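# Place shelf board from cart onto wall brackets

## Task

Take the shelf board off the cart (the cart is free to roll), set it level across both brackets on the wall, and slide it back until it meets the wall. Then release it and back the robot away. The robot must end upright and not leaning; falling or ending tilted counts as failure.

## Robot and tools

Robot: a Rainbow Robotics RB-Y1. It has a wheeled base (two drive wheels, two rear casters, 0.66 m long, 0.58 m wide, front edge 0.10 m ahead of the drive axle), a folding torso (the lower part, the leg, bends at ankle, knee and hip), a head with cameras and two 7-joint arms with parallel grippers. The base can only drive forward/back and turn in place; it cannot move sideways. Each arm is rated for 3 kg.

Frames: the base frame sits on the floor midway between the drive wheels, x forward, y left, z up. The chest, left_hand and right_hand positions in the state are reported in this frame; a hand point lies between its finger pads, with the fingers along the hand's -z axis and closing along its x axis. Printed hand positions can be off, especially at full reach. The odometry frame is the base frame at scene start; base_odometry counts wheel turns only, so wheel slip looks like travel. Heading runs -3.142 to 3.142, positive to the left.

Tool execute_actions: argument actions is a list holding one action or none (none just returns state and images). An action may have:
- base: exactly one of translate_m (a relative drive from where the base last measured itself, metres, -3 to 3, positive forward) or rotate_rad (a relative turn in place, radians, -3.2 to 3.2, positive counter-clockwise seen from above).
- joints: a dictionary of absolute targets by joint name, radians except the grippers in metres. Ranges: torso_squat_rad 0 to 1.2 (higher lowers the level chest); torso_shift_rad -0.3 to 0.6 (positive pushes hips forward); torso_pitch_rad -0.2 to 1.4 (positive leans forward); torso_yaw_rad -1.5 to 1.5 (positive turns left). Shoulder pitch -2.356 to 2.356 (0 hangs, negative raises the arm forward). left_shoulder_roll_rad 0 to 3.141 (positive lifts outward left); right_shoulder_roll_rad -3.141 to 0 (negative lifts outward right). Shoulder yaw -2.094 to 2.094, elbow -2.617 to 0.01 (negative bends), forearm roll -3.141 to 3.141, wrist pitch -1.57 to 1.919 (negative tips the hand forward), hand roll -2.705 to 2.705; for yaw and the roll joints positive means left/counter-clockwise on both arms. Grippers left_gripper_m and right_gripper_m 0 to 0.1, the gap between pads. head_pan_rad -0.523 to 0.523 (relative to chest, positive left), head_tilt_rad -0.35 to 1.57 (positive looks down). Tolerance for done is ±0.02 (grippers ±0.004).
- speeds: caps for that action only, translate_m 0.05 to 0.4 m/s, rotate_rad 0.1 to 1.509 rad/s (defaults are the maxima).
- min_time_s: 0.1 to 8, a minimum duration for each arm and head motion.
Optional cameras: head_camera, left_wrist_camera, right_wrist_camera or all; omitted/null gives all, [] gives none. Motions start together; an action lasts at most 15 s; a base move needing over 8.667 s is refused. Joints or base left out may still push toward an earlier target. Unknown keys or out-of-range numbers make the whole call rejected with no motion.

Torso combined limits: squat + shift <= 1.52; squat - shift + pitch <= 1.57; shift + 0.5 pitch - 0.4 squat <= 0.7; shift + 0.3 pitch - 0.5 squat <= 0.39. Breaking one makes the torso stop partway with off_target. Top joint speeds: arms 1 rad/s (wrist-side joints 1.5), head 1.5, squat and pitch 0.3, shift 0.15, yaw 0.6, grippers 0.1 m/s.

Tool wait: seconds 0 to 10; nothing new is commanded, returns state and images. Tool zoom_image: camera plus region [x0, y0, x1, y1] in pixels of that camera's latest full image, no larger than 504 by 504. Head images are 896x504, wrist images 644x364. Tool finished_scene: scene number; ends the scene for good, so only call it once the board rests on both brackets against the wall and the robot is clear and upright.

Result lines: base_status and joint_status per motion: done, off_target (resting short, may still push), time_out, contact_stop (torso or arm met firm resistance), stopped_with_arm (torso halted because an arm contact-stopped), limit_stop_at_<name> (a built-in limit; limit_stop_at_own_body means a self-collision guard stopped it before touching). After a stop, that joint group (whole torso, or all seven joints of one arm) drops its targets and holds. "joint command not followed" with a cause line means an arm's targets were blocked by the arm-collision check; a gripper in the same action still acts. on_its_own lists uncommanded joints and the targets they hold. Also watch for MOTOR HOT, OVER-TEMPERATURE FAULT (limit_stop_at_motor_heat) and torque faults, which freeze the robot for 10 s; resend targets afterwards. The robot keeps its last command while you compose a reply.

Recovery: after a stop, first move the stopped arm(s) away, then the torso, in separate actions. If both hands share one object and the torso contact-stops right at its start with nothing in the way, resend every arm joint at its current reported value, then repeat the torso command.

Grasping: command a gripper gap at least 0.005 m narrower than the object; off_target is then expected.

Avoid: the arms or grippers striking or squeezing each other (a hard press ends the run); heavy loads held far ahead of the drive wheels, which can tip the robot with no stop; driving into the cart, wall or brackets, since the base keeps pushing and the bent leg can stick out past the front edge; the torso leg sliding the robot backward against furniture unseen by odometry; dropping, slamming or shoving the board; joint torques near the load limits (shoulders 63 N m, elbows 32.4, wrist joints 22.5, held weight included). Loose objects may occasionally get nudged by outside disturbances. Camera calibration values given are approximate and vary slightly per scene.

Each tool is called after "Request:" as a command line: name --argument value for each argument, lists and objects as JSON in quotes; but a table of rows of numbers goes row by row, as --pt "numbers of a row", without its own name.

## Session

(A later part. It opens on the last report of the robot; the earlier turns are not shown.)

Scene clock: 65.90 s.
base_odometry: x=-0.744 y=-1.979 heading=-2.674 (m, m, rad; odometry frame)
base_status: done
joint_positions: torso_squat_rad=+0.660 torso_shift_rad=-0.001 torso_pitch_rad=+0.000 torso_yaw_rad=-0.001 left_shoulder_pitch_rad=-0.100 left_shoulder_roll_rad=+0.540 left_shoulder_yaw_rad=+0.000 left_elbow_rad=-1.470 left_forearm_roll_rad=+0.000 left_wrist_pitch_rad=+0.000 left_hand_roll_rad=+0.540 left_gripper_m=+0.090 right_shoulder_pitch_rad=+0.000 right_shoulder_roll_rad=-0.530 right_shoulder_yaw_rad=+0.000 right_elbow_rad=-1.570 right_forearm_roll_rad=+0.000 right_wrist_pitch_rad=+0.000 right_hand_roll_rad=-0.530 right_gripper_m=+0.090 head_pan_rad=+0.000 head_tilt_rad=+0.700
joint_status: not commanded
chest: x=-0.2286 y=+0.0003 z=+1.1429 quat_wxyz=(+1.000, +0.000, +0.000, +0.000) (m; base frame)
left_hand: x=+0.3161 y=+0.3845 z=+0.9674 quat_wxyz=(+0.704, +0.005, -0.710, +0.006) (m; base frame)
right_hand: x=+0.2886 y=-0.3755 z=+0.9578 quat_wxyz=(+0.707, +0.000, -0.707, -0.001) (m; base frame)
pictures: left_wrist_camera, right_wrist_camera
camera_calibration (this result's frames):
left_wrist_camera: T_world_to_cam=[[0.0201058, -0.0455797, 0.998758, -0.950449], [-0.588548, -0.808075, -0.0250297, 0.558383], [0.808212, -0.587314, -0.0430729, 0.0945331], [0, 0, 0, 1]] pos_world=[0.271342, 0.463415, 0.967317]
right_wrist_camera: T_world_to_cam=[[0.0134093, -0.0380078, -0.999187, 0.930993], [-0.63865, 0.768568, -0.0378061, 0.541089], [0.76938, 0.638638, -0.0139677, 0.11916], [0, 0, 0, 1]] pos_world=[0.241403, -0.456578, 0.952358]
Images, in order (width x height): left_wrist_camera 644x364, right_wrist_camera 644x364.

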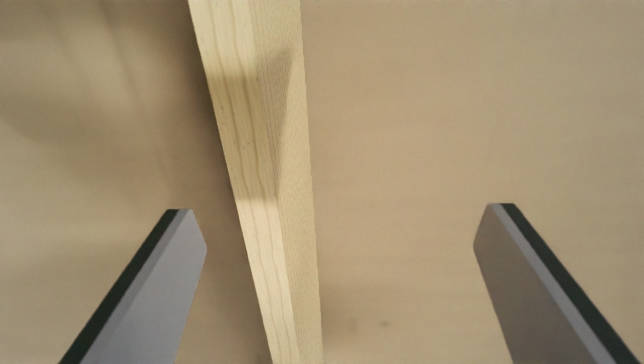

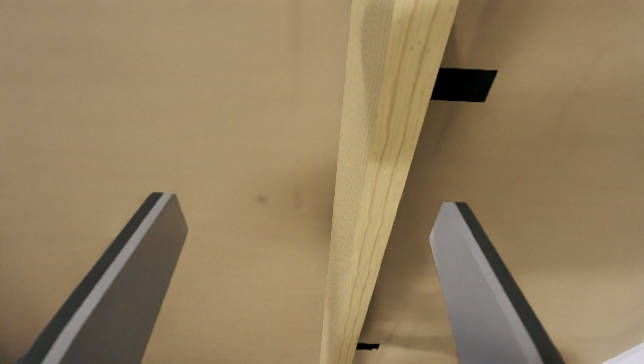

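The board sits about 3 cm below the hands.

Request:
execute_actions --actions '[{"joints":{"left_gripper_m":0,"right_gripper_m":0,"torso_squat_rad":0.72,"torso_yaw_rad":-0.02}}]' --cameras '[]'

Request:
execute_actions --actions '[{"joints":{"torso_shift_rad":0.2}}]'

Scene clock: 67.40 s.
base_odometry: x=-0.744 y=-1.979 heading=-2.674 (m, m, rad; odometry frame)
base_status: not commanded
joint_positions: torso_squat_rad=+0.720 torso_shift_rad=-0.001 torso_pitch_rad=+0.000 torso_yaw_rad=-0.020 left_shoulder_pitch_rad=-0.100 left_shoulder_roll_rad=+0.540 left_shoulder_yaw_rad=+0.000 left_elbow_rad=-1.470 left_forearm_roll_rad=+0.000 left_wrist_pitch_rad=+0.000 left_hand_roll_rad=+0.540 left_gripper_m=+0.001 right_shoulder_pitch_rad=+0.000 right_shoulder_roll_rad=-0.530 right_shoulder_yaw_rad=+0.000 right_elbow_rad=-1.570 right_forearm_roll_rad=+0.000 right_wrist_pitch_rad=+0.000 right_hand_roll_rad=-0.530 right_gripper_m=+0.000 head_pan_rad=+0.000 head_tilt_rad=+0.700
joint_status: all done
chest: x=-0.2286 y=+0.0003 z=+1.1162 quat_wxyz=(+1.000, +0.000, +0.000, -0.010) (m; base frame)
left_hand: x=+0.3233 y=+0.3741 z=+0.9407 quat_wxyz=(+0.704, -0.001, -0.710, +0.000) (m; base frame)
right_hand: x=+0.2814 y=-0.3852 z=+0.9311 quat_wxyz=(+0.707, -0.007, -0.707, -0.007) (m; base frame)
pictures: none
No camera images: the call's "cameras" was empty. Leave "cameras" out to get every camera's image.

Scene clock: 69.37 s.
base_odometry: x=-0.744 y=-1.979 heading=-2.675 (m, m, rad; odometry frame)
base_status: not commanded
joint_positions: torso_squat_rad=+0.721 torso_shift_rad=+0.145 torso_pitch_rad=-0.009 torso_yaw_rad=-0.018 left_shoulder_pitch_rad=-0.094 left_shoulder_roll_rad=+0.538 left_shoulder_yaw_rad=-0.003 left_elbow_rad=-1.471 left_forearm_roll_rad=+0.000 left_wrist_pitch_rad=-0.001 left_hand_roll_rad=+0.540 left_gripper_m=+0.001 right_shoulder_pitch_rad=+0.002 right_shoulder_roll_rad=-0.530 right_shoulder_yaw_rad=+0.000 right_elbow_rad=-1.570 right_forearm_roll_rad=+0.000 right_wrist_pitch_rad=+0.000 right_hand_roll_rad=-0.530 right_gripper_m=+0.000 head_pan_rad=+0.000 head_tilt_rad=+0.700
joint_status: torso_shift_rad contact_stop (moved +0.146 of +0.201)
on_its_own: torso_shift_rad is held at +0.146, not at your +0.200, since a contact_stop
chest: x=-0.1551 y=+0.0000 z=+1.1101 quat_wxyz=(+1.000, +0.000, -0.005, -0.009) (m; base frame)
left_hand: x=+0.3962 y=+0.3739 z=+0.9365 quat_wxyz=(+0.703, -0.001, -0.711, +0.000) (m; base frame)
right_hand: x=+0.3566 y=-0.3851 z=+0.9284 quat_wxyz=(+0.705, -0.007, -0.709, -0.007) (m; base frame)
pictures: head_camera, left_wrist_camera, right_wrist_camera
camera_calibration (this result's frames):
head_camera: T_world_to_cam=[[0.0276244, -0.999616, 0.00219364, 0.00366907], [-0.630161, -0.0191179, -0.776229, 0.993106], [0.775973, 0.0200605, -0.630447, 0.874385], [0, 0, 0, 1]] pos_world=[-0.0527832, 0.00511319, 1.32212]
left_wrist_camera: T_world_to_cam=[[0.0154092, -0.0451692, 0.998861, -0.920055], [-0.603389, -0.796999, -0.0267325, 0.599506], [0.797298, -0.60229, -0.0395357, 0.0288726], [0, 0, 0, 1]] pos_world=[0.352893, 0.453637, 0.936175]
right_wrist_camera: T_world_to_cam=[[0.0197416, -0.0378434, -0.999089, 0.898073], [-0.624285, 0.780073, -0.0418832, 0.593871], [0.780947, 0.624543, -0.0082252, 0.0576801], [0, 0, 0, 1]] pos_world=[0.30797, -0.4653, 0.922602]
Images, in order (width x height): head_camera 896x504, left_wrist_camera 644x364, right_wrist_camera 644x364.

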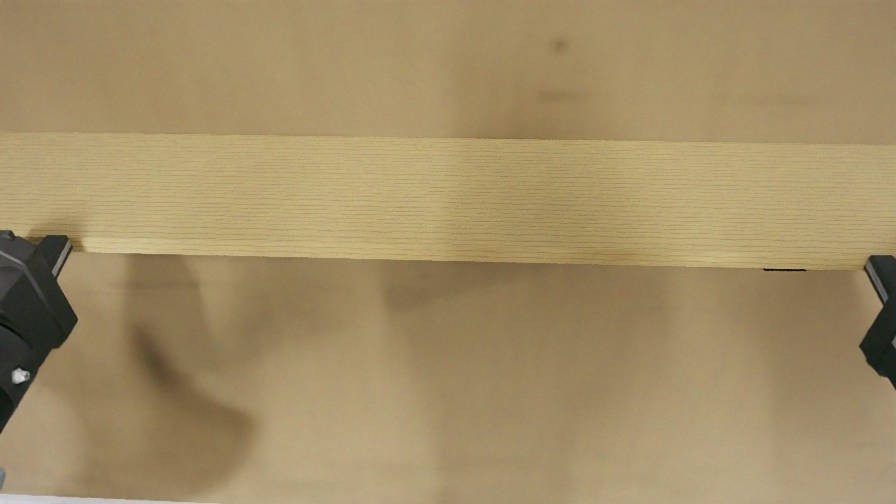

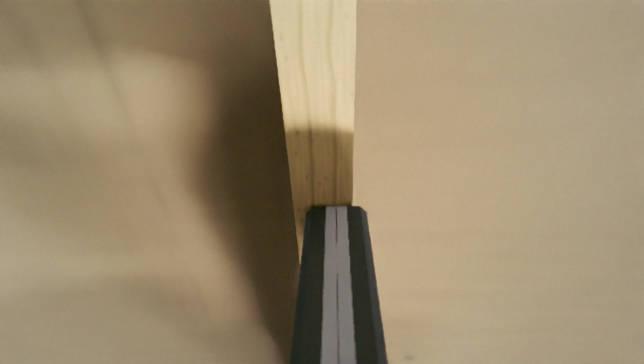

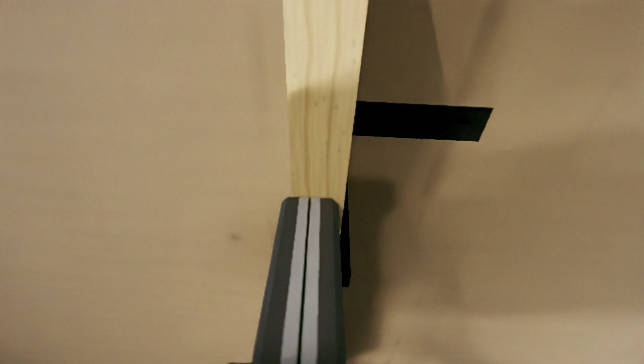

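Request:
execute_actions --actions '[{"base":{"translate_m":-0.5}}]' --cameras '[]'

Request:
finished_scene --scene 2

Scene clock: 72.20 s.
base_odometry: x=-0.297 y=-1.754 heading=-2.673 (m, m, rad; odometry frame)
base_status: done
joint_positions: torso_squat_rad=+0.721 torso_shift_rad=+0.146 torso_pitch_rad=-0.007 torso_yaw_rad=-0.019 left_shoulder_pitch_rad=-0.100 left_shoulder_roll_rad=+0.540 left_shoulder_yaw_rad=+0.000 left_elbow_rad=-1.470 left_forearm_roll_rad=+0.000 left_wrist_pitch_rad=+0.000 left_hand_roll_rad=+0.540 left_gripper_m=+0.001 right_shoulder_pitch_rad=+0.000 right_shoulder_roll_rad=-0.530 right_shoulder_yaw_rad=+0.000 right_elbow_rad=-1.570 right_forearm_roll_rad=+0.000 right_wrist_pitch_rad=+0.000 right_hand_roll_rad=-0.530 right_gripper_m=+0.000 head_pan_rad=+0.000 head_tilt_rad=+0.700
joint_status: not commanded
on_its_own: torso_shift_rad is held at +0.146, not at your +0.200, since a contact_stop
chest: x=-0.1536 y=+0.0002 z=+1.1102 quat_wxyz=(+1.000, +0.000, -0.003, -0.009) (m; base frame)
left_hand: x=+0.3989 y=+0.3747 z=+0.9384 quat_wxyz=(+0.702, -0.001, -0.712, +0.000) (m; base frame)
right_hand: x=+0.3581 y=-0.3847 z=+0.9284 quat_wxyz=(+0.705, -0.007, -0.709, -0.007) (m; base frame)
pictures: none
No camera images: the call's "cameras" was empty. Leave "cameras" out to get every camera's image.

The scene is finished: the task was done.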